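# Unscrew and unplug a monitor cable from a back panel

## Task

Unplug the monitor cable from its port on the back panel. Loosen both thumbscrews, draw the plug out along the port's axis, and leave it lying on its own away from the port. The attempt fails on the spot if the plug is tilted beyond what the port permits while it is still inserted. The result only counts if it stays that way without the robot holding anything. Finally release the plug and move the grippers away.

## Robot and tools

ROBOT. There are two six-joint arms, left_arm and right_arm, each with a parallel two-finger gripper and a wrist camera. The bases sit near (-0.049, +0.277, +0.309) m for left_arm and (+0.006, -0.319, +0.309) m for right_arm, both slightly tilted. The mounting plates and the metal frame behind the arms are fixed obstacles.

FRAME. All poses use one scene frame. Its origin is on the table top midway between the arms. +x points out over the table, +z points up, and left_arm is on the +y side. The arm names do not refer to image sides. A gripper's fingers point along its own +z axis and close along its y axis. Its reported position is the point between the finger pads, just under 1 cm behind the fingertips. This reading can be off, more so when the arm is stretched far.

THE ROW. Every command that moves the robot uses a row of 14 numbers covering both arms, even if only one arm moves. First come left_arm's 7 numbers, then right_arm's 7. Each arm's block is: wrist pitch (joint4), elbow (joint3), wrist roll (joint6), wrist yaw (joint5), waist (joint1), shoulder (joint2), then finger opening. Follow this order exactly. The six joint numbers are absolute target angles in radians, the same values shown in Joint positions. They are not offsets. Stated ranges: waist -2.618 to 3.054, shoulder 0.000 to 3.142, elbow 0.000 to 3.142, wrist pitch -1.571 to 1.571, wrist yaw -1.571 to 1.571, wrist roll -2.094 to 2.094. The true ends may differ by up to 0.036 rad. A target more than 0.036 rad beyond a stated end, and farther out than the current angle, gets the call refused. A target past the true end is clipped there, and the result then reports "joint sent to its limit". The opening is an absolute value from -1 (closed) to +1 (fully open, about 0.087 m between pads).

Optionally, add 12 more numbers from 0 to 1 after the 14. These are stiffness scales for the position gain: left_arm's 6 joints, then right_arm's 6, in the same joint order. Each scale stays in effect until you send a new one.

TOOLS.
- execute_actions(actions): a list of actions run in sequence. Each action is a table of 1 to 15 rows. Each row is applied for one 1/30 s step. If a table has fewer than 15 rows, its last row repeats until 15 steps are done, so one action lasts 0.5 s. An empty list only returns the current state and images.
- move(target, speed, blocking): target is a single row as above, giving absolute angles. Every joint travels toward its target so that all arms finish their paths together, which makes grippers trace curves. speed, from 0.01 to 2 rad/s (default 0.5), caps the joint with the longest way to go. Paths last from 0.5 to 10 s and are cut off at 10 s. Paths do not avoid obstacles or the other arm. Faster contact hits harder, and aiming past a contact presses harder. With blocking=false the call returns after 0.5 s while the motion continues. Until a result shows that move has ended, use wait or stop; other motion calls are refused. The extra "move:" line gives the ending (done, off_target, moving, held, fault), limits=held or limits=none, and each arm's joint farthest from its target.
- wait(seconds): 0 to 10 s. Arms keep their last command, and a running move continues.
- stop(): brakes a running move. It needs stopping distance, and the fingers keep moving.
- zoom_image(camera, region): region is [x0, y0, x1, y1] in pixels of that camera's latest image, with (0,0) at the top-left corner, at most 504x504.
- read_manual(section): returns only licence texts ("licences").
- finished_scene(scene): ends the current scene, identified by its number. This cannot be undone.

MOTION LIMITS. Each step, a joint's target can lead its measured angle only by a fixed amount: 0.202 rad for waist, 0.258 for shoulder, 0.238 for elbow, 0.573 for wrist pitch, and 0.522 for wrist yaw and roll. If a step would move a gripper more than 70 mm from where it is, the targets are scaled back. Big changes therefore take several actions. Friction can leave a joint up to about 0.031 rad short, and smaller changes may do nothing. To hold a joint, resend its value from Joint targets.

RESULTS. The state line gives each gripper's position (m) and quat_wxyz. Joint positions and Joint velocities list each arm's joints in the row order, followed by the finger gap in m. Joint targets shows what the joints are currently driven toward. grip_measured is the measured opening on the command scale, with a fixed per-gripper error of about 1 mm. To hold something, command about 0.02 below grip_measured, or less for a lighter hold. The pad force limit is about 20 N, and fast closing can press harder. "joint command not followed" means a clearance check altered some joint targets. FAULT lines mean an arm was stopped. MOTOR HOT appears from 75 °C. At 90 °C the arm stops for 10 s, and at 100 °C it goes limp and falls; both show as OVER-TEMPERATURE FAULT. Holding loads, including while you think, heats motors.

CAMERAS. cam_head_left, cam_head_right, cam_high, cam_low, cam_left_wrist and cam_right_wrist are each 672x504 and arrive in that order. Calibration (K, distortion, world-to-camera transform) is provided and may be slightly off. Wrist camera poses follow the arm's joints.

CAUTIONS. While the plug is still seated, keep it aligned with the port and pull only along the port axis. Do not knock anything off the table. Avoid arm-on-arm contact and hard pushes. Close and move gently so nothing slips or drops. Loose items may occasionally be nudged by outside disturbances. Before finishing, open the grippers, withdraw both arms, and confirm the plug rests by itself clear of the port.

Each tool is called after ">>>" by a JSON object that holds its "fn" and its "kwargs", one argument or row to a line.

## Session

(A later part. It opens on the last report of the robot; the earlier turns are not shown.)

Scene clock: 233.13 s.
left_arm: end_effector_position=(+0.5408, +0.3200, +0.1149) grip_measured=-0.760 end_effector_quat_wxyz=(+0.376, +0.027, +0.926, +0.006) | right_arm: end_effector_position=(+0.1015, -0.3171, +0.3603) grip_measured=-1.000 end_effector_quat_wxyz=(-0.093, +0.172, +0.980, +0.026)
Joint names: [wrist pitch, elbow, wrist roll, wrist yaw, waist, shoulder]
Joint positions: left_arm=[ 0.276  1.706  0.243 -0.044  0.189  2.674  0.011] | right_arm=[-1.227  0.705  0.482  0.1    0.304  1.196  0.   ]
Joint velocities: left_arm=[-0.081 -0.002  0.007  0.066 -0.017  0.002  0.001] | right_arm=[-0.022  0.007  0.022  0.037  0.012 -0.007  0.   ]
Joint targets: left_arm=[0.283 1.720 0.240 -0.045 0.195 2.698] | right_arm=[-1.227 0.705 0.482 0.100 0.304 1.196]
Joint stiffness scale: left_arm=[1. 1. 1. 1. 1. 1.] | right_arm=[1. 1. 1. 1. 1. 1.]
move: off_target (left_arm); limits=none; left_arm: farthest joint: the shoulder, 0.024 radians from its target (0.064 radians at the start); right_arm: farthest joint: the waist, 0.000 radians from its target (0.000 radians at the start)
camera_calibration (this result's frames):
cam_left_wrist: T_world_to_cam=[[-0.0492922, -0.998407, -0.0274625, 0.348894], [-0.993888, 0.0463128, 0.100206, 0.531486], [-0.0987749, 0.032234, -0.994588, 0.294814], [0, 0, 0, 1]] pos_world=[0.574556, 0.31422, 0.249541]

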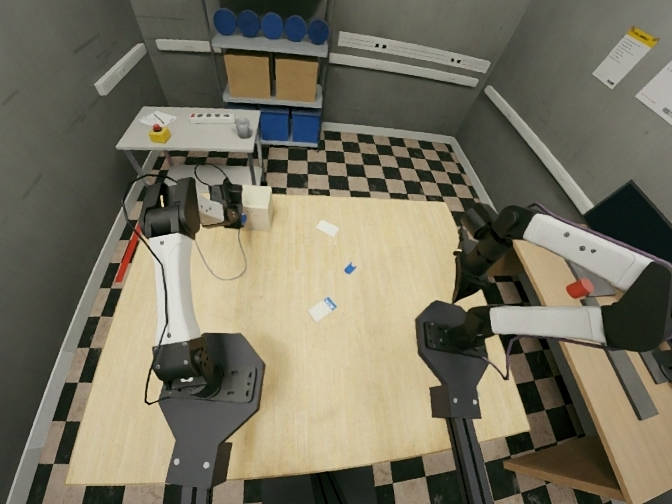

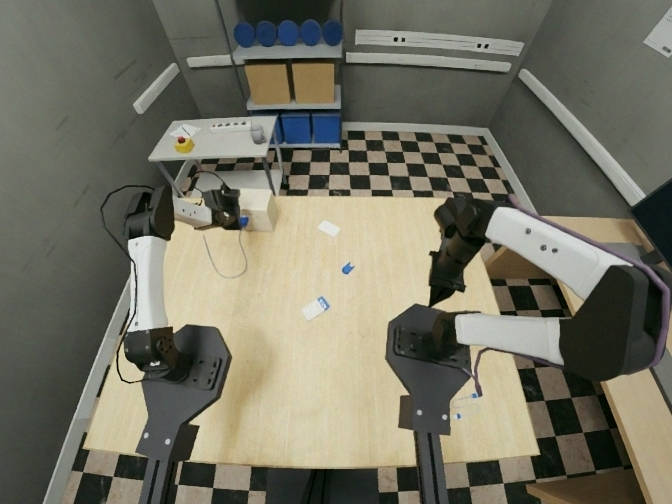

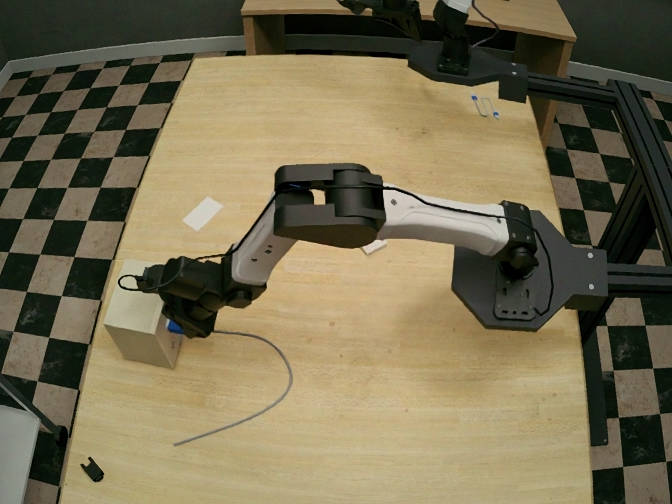

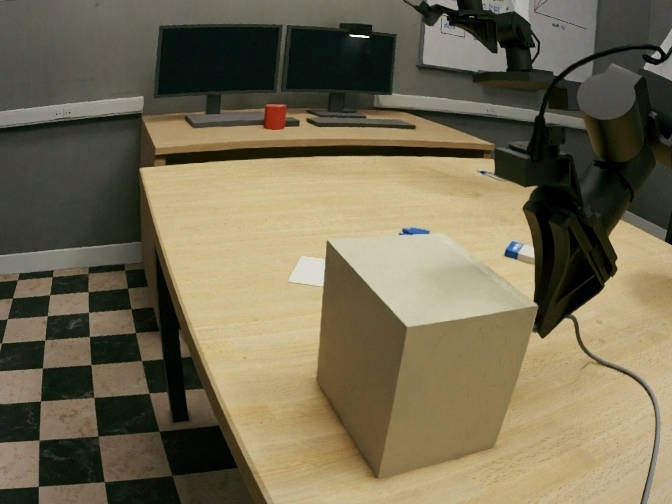

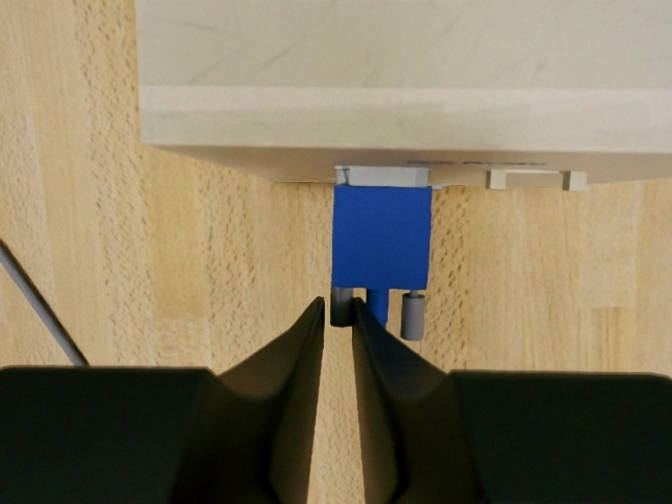

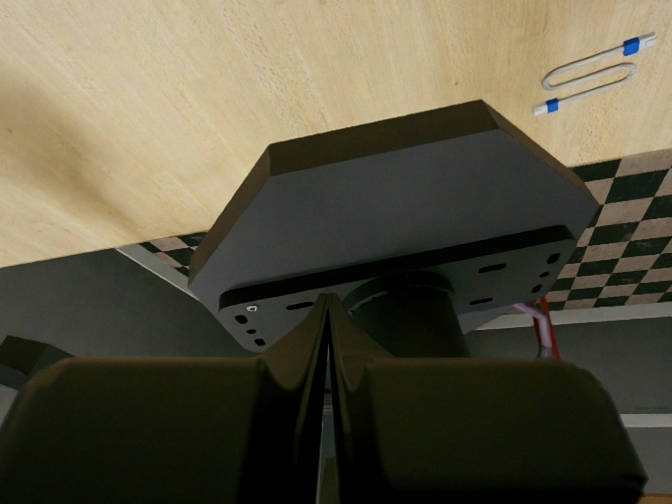

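>>> {"fn": "move", "kwargs": {
  "target": [0.283,1.72,0.24,-0.03,0.193,2.69,-1,-1.227,0.705,0.482,0.1,0.304,1.196,-1],
  "speed": 0.1
}}

>>> {"fn": "move", "kwargs": {
  "target": [0.26,1.73,0.14,0.13,0.25,2.69,-1,-1.227,0.705,0.482,0.1,0.304,1.196,-1],
  "speed": 0.15
}}

>>> {"fn": "move", "kwargs": {
  "target": [0.24,1.747,0.055,0.28,0.298,2.705,-1,-1.227,0.705,0.482,0.1,0.304,1.196,-1],
  "speed": 0.15
}}

>>> {"fn": "move", "kwargs": {
  "target": [0.265,1.788,-0.07,0.455,0.356,2.743,-1,-1.227,0.705,0.482,0.1,0.304,1.196,-1],
  "speed": 0.15
}}

>>> {"fn": "move", "kwargs": {
  "target": [0.30,1.84,-0.20,0.61,0.404,2.80,-1,-1.227,0.705,0.482,0.1,0.304,1.196,-1],
  "speed": 0.15
}}

Scene clock: 234.47 s.
left_arm: end_effector_position=(+0.5408, +0.3195, +0.1149) grip_measured=-0.846 end_effector_quat_wxyz=(+0.376, +0.027, +0.926, +0.004) | right_arm: end_effector_position=(+0.1015, -0.3171, +0.3603) grip_measured=-1.000 end_effector_quat_wxyz=(-0.093, +0.172, +0.980, +0.026)
Joint names: [wrist pitch, elbow, wrist roll, wrist yaw, waist, shoulder]
Joint positions: left_arm=[ 0.276  1.706  0.243 -0.042  0.189  2.674  0.007] | right_arm=[-1.227  0.705  0.482  0.1    0.304  1.196  0.   ]
Joint velocities: left_arm=[-0.037  0.002  0.037 -0.007  0.007  0.017  0.001] | right_arm=[-0.066  0.007 -0.037  0.037 -0.012 -0.002  0.   ]
Joint targets: left_arm=[0.283 1.720 0.240 -0.030 0.193 2.690] | right_arm=[-1.227 0.705 0.482 0.100 0.304 1.196]
Joint stiffness scale: left_arm=[1. 1. 1. 1. 1. 1.] | right_arm=[1. 1. 1. 1. 1. 1.]
move: done; limits=none; left_arm: farthest joint: the shoulder, 0.016 radians from its target (0.016 radians at the start); right_arm: farthest joint: the waist, 0.000 radians from its target (0.000 radians at the start)
camera_calibration (this result's frames):
cam_left_wrist: T_world_to_cam=[[-0.0510987, -0.998365, -0.0256052, 0.349189], [-0.993852, 0.0483128, 0.0996173, 0.53099], [-0.0982174, 0.0305381, -0.994696, 0.295135], [0, 0, 0, 1]] pos_world=[0.574556, 0.313952, 0.249615]

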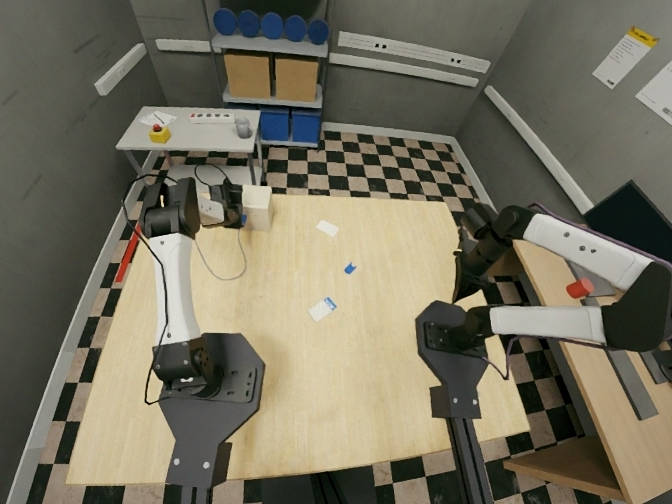

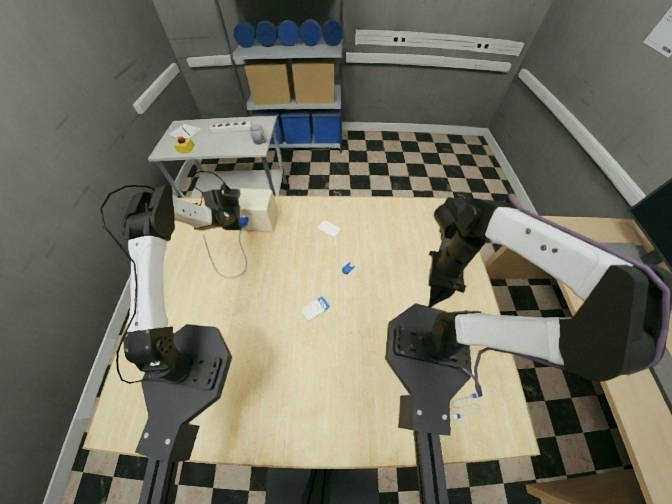

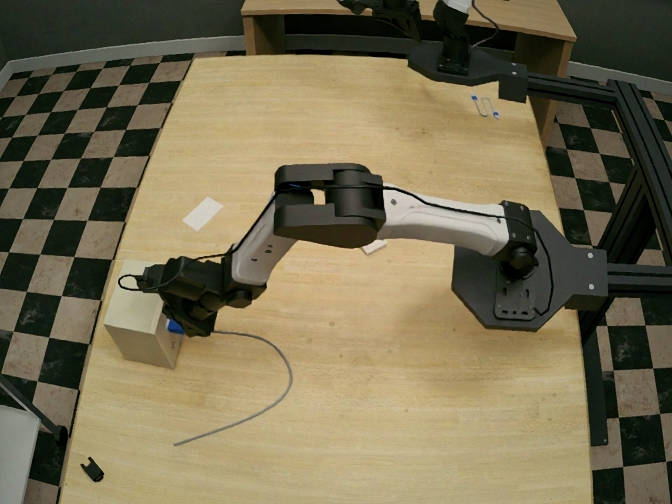

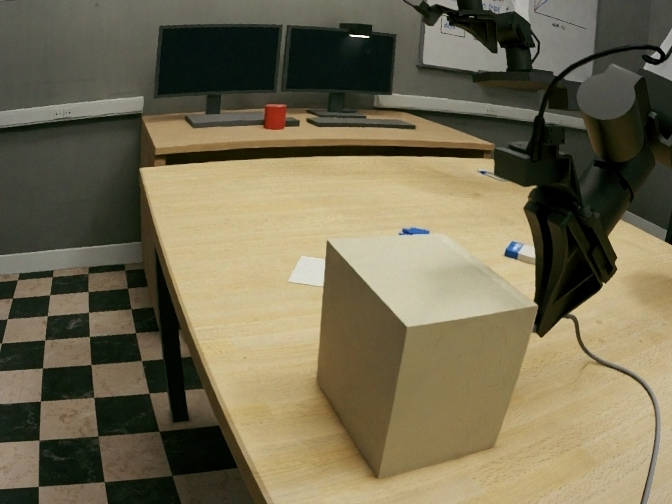

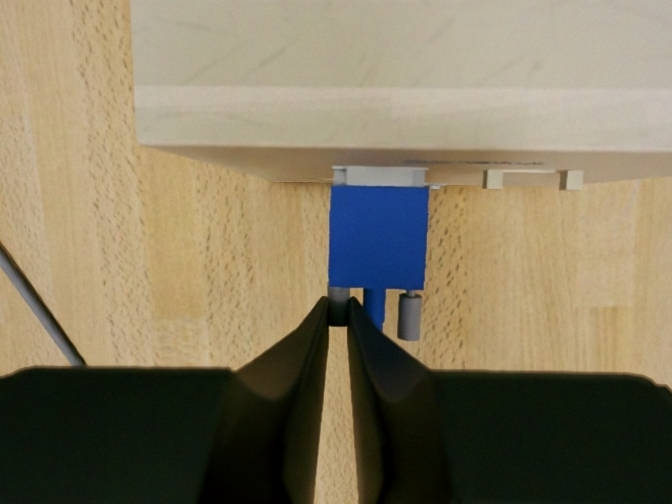

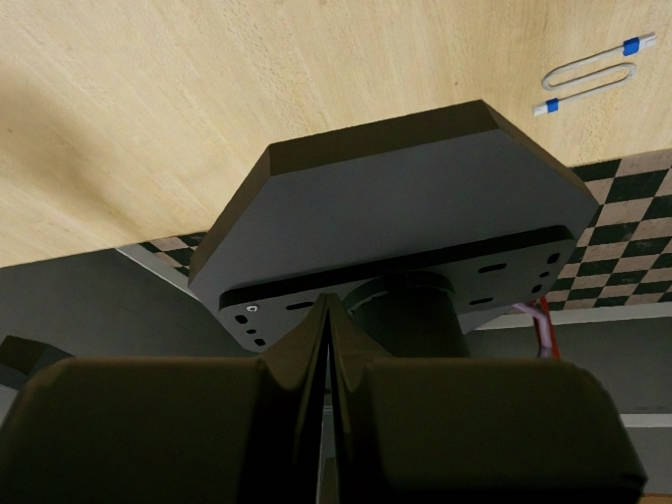

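Scene clock: 236.07 s.
left_arm: end_effector_position=(+0.5405, +0.3195, +0.1148) grip_measured=-0.846 end_effector_quat_wxyz=(+0.382, -0.010, +0.921, -0.074) | right_arm: end_effector_position=(+0.1015, -0.3171, +0.3603) grip_measured=-1.000 end_effector_quat_wxyz=(-0.093, +0.172, +0.980, +0.026)
Joint names: [wrist pitch, elbow, wrist roll, wrist yaw, waist, shoulder]
Joint positions: left_arm=[0.265 1.712 0.149 0.116 0.241 2.674 0.007] | right_arm=[-1.227  0.705  0.482  0.1    0.304  1.196  0.   ]
Joint velocities: left_arm=[-0.066 -0.017  0.037 -0.007 -0.002  0.002  0.001] | right_arm=[-0.022 -0.007  0.007 -0.007 -0.002 -0.007  0.   ]
Joint targets: left_arm=[0.260 1.730 0.140 0.130 0.250 2.690] | right_arm=[-1.227 0.705 0.482 0.100 0.304 1.196]
Joint stiffness scale: left_arm=[1. 1. 1. 1. 1. 1.] | right_arm=[1. 1. 1. 1. 1. 1.]
move: done; limits=none; left_arm: farthest joint: the elbow, 0.018 radians from its target (0.024 radians at the start); right_arm: farthest joint: the waist, 0.000 radians from its target (0.000 radians at the start)
camera_calibration (this result's frames):
cam_left_wrist: T_world_to_cam=[[-0.042369, -0.988376, 0.146009, 0.321596], [-0.995405, 0.054319, 0.0788526, 0.532008], [-0.085867, -0.141997, -0.986136, 0.342413], [0, 0, 0, 1]] pos_world=[0.572591, 0.337582, 0.24876]

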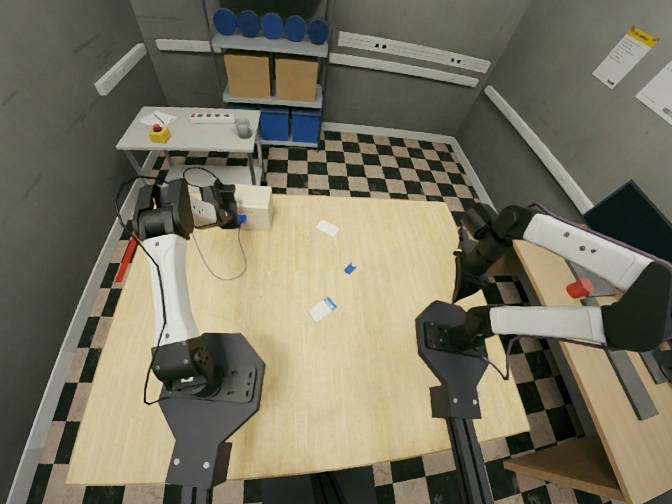

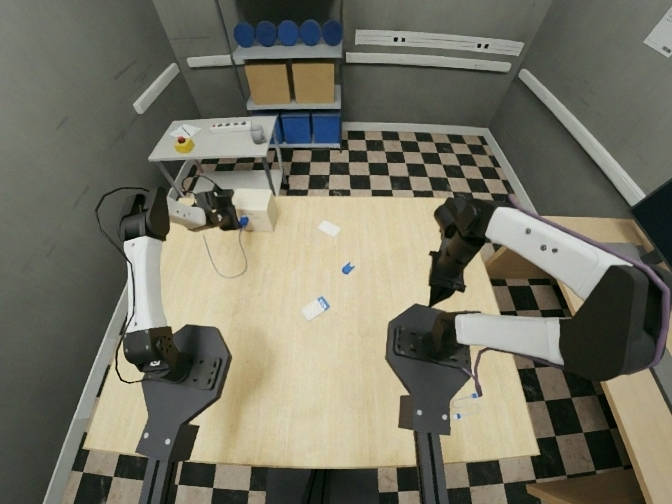

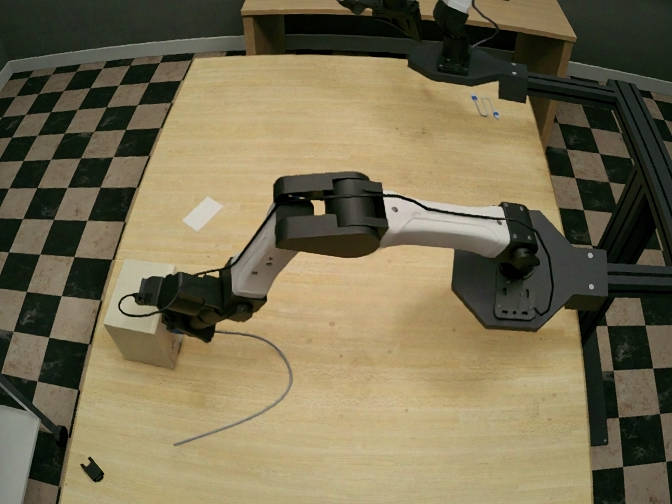

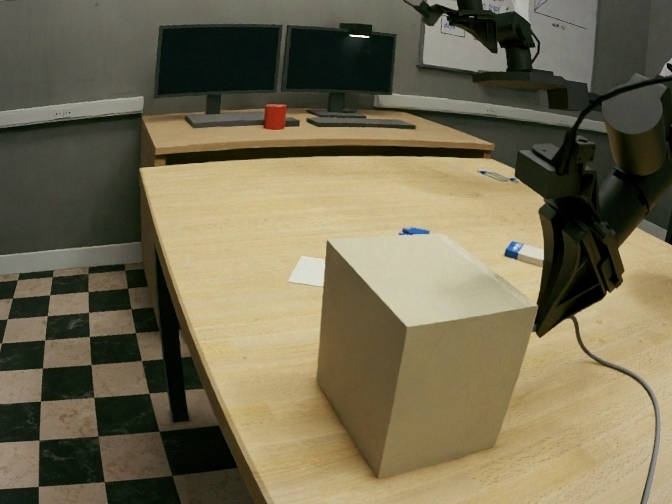

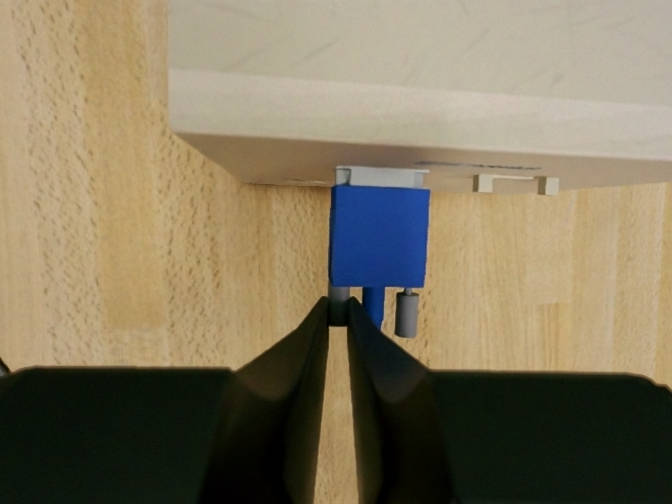

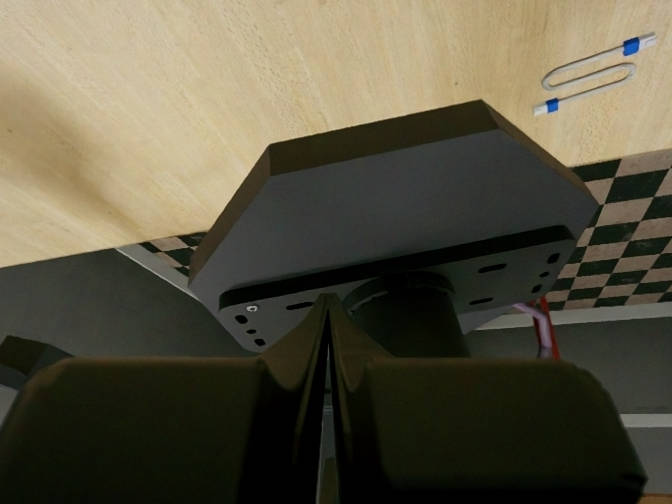

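Scene clock: 237.57 s.
left_arm: end_effector_position=(+0.5404, +0.3200, +0.1155) grip_measured=-0.846 end_effector_quat_wxyz=(+0.385, -0.042, +0.910, -0.145) | right_arm: end_effector_position=(+0.1015, -0.3171, +0.3603) grip_measured=-1.000 end_effector_quat_wxyz=(-0.093, +0.172, +0.980, +0.026)
Joint names: [wrist pitch, elbow, wrist roll, wrist yaw, waist, shoulder]
Joint positions: left_arm=[0.258 1.732 0.066 0.263 0.289 2.687 0.007] | right_arm=[-1.227  0.705  0.482  0.1    0.304  1.196  0.   ]
Joint velocities: left_arm=[ 0.007 -0.007 -0.081  0.037 -0.017  0.002 -0.   ] | right_arm=[-0.051 -0.007 -0.066 -0.037  0.012 -0.012  0.   ]
Joint targets: left_arm=[0.240 1.747 0.055 0.280 0.298 2.705] | right_arm=[-1.227 0.705 0.482 0.100 0.304 1.196]
Joint stiffness scale: left_arm=[1. 1. 1. 1. 1. 1.] | right_arm=[1. 1. 1. 1. 1. 1.]
move: done; limits=none; left_arm: farthest joint: the shoulder, 0.018 radians from its target (0.031 radians at the start); right_arm: farthest joint: the waist, 0.000 radians from its target (0.000 radians at the start)
camera_calibration (this result's frames):
cam_left_wrist: T_world_to_cam=[[-0.039744, -0.9532, 0.299718, 0.291554], [-0.996376, 0.0603805, 0.0599053, 0.532531], [-0.0751988, -0.296251, -0.952145, 0.382814], [0, 0, 0, 1]] pos_world=[0.570976, 0.359164, 0.245209]

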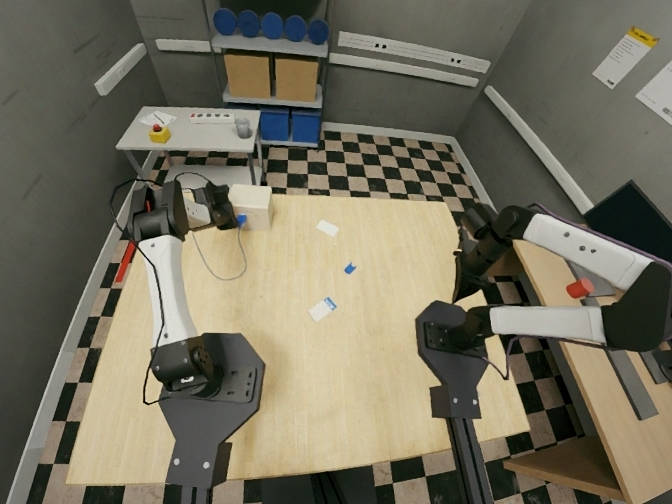

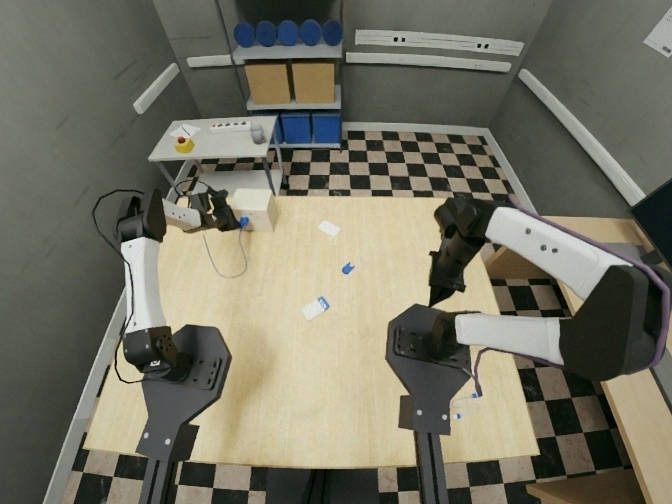

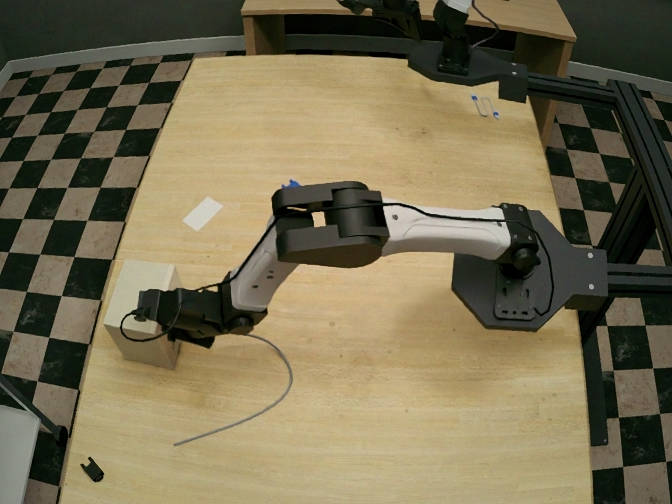

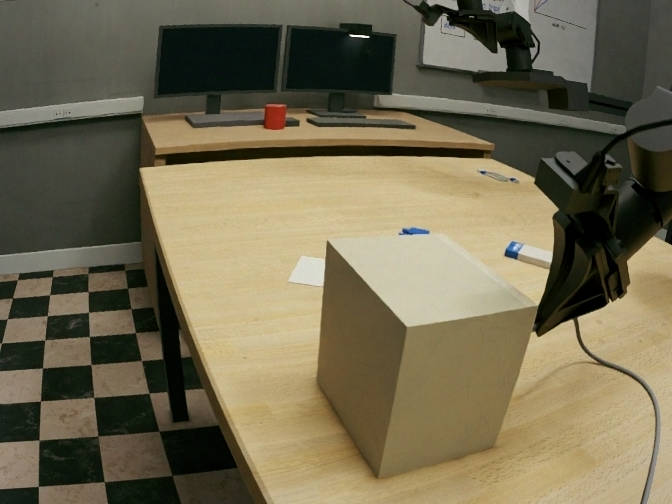

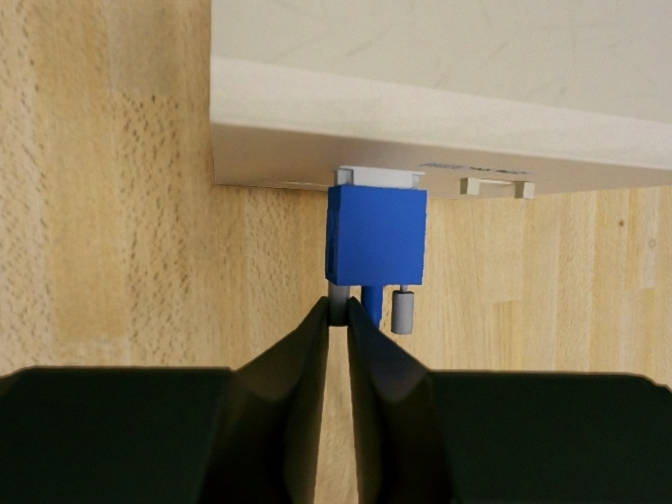

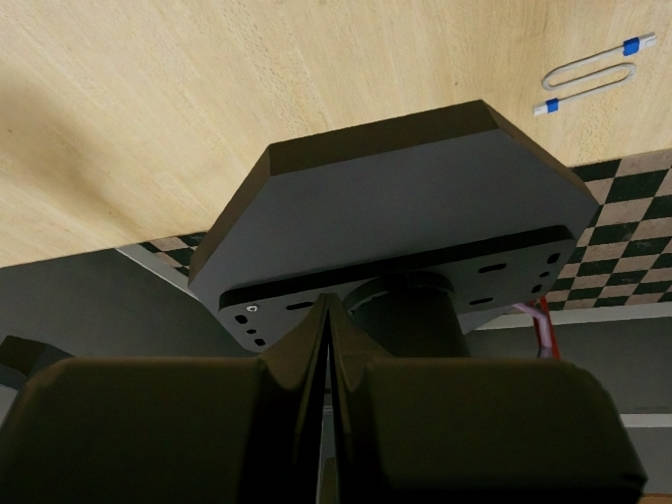

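Scene clock: 239.30 s.
left_arm: end_effector_position=(+0.5400, +0.3206, +0.1154) grip_measured=-0.846 end_effector_quat_wxyz=(+0.383, -0.088, +0.889, -0.234) | right_arm: end_effector_position=(+0.1015, -0.3171, +0.3603) grip_measured=-1.000 end_effector_quat_wxyz=(-0.093, +0.172, +0.980, +0.026)
Joint names: [wrist pitch, elbow, wrist roll, wrist yaw, waist, shoulder]
Joint positions: left_arm=[ 0.261  1.773 -0.057  0.439  0.345  2.726  0.007] | right_arm=[-1.227  0.705  0.482  0.1    0.304  1.196  0.   ]
Joint velocities: left_arm=[-0.081  0.007 -0.007 -0.022 -0.012  0.002  0.   ] | right_arm=[-0.007 -0.002 -0.051 -0.022 -0.017  0.007  0.   ]
Joint targets: left_arm=[0.265 1.788 -0.070 0.455 0.356 2.743] | right_arm=[-1.227 0.705 0.482 0.100 0.304 1.196]
Joint stiffness scale: left_arm=[1. 1. 1. 1. 1. 1.] | right_arm=[1. 1. 1. 1. 1. 1.]
move: done; limits=none; left_arm: farthest joint: the shoulder, 0.017 radians from its target (0.056 radians at the start); right_arm: farthest joint: the waist, 0.000 radians from its target (0.000 radians at the start)
camera_calibration (this result's frames):
cam_left_wrist: T_world_to_cam=[[-0.0270277, -0.873804, 0.485526, 0.238316], [-0.997667, 0.0540362, 0.0417122, 0.536928], [-0.0626843, -0.483267, -0.873226, 0.426997], [0, 0, 0, 1]] pos_world=[0.568883, 0.385581, 0.23476]

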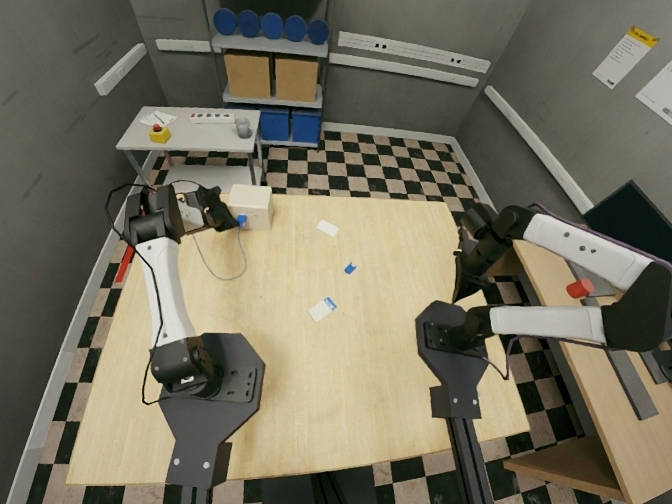

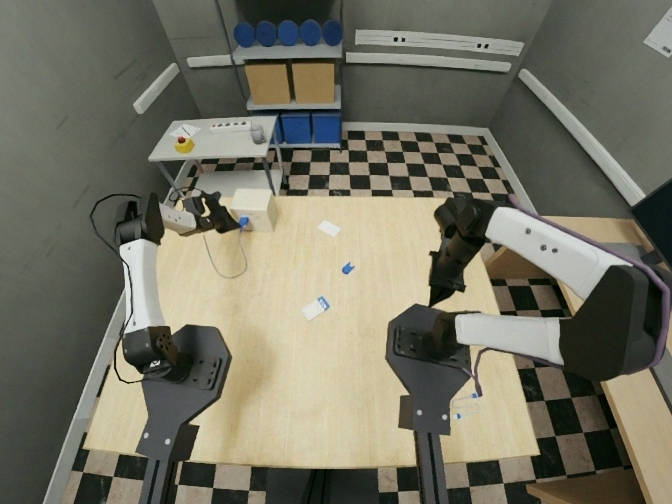

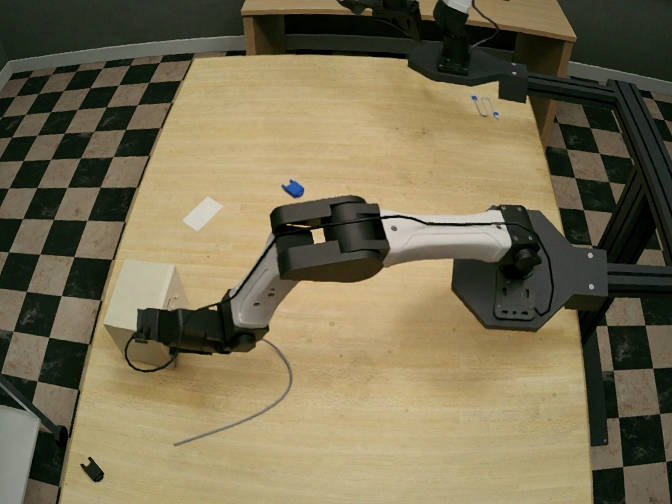

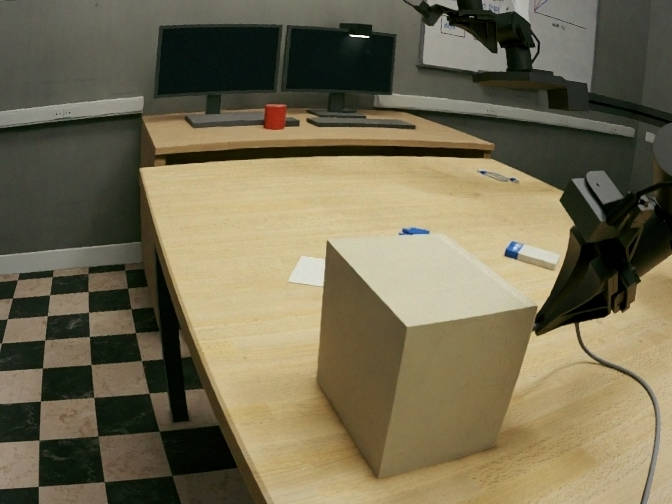

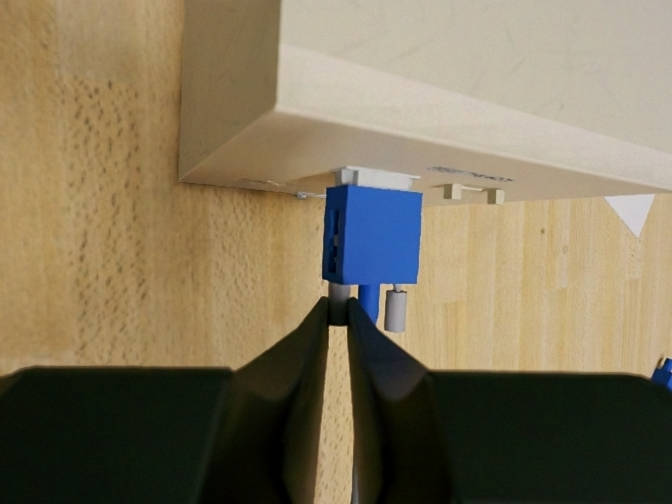

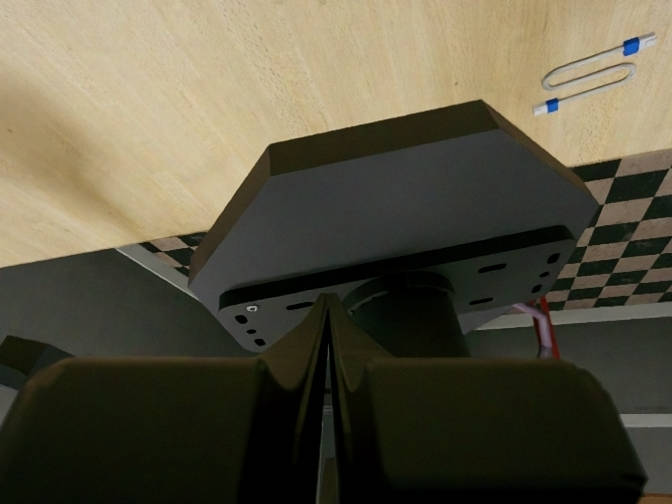

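Scene clock: 240.93 s.
left_arm: end_effector_position=(+0.5396, +0.3214, +0.1148) grip_measured=-0.847 end_effector_quat_wxyz=(+0.379, -0.128, +0.861, -0.314) | right_arm: end_effector_position=(+0.1015, -0.3171, +0.3603) grip_measured=-1.000 end_effector_quat_wxyz=(-0.093, +0.172, +0.980, +0.026)
Joint names: [wrist pitch, elbow, wrist roll, wrist yaw, waist, shoulder]
Joint positions: left_arm=[ 0.288  1.823 -0.18   0.597  0.394  2.782  0.007] | right_arm=[-1.227  0.705  0.482  0.1    0.304  1.196  0.   ]
Joint velocities: left_arm=[ 0.081  0.007 -0.037 -0.066 -0.017 -0.007  0.   ] | right_arm=[ 0.007 -0.007 -0.007  0.051 -0.007  0.002  0.   ]
Joint targets: left_arm=[0.300 1.840 -0.200 0.610 0.404 2.800] | right_arm=[-1.227 0.705 0.482 0.100 0.304 1.196]
Joint stiffness scale: left_arm=[1. 1. 1. 1. 1. 1.] | right_arm=[1. 1. 1. 1. 1. 1.]
move: done; limits=none; left_arm: farthest joint: the wrist roll, 0.020 radians from its target (0.143 radians at the start); right_arm: farthest joint: the waist, 0.000 radians from its target (0.000 radians at the start)
camera_calibration (this result's frames):
cam_left_wrist: T_world_to_cam=[[-0.0221284, -0.768695, 0.639232, 0.185245], [-0.99865, 0.0470461, 0.0220039, 0.541584], [-0.0469877, -0.637883, -0.768699, 0.45605], [0, 0, 0, 1]] pos_world=[0.566381, 0.407824, 0.220234]

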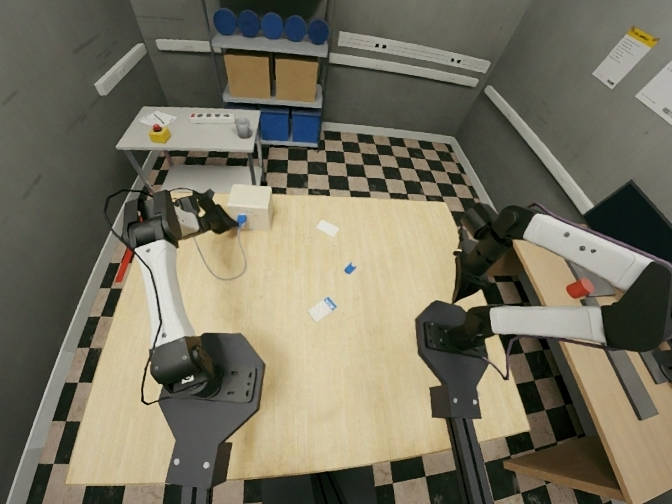

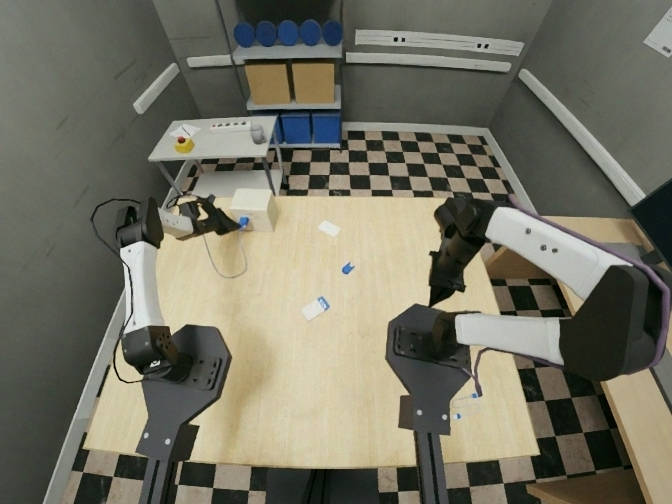

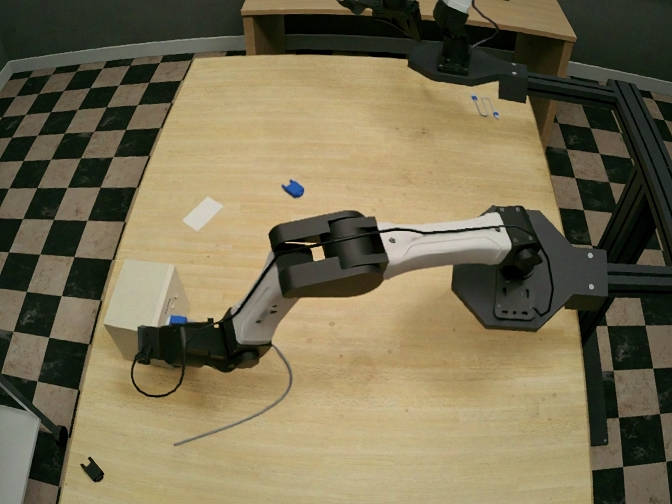

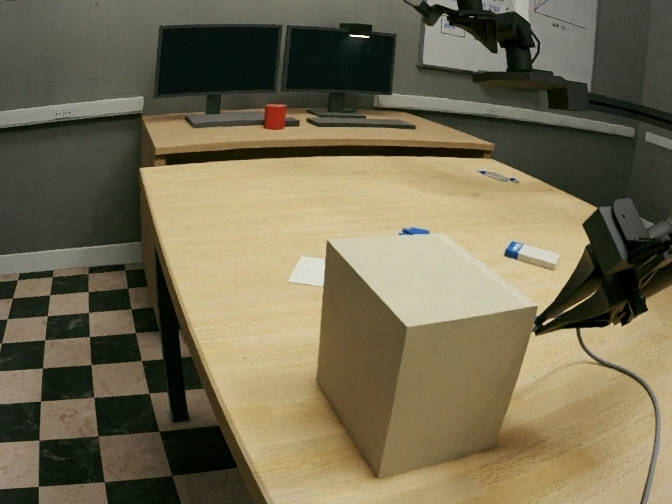

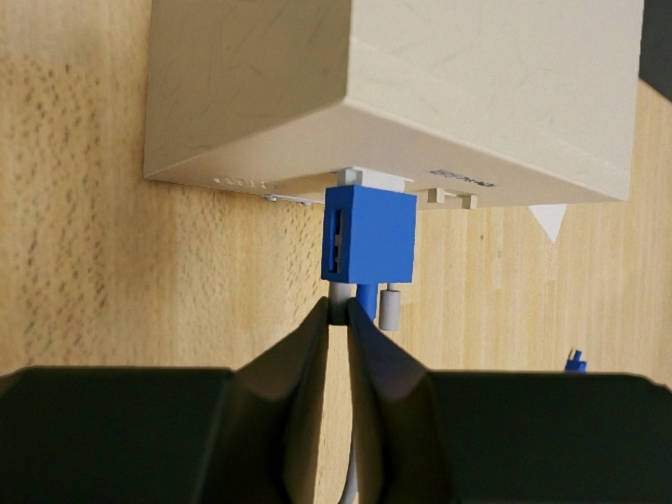

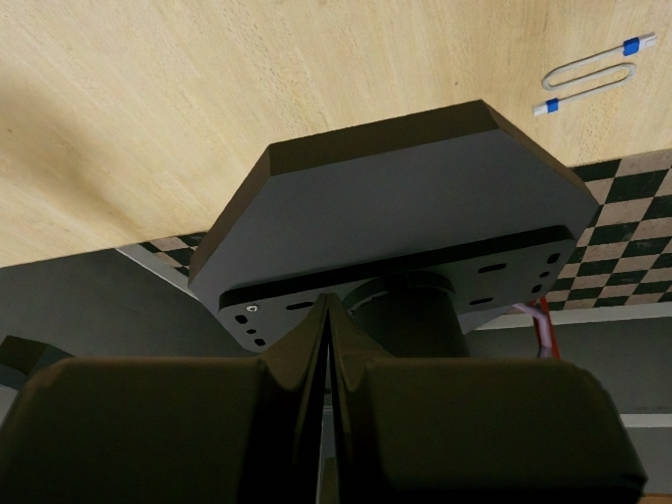

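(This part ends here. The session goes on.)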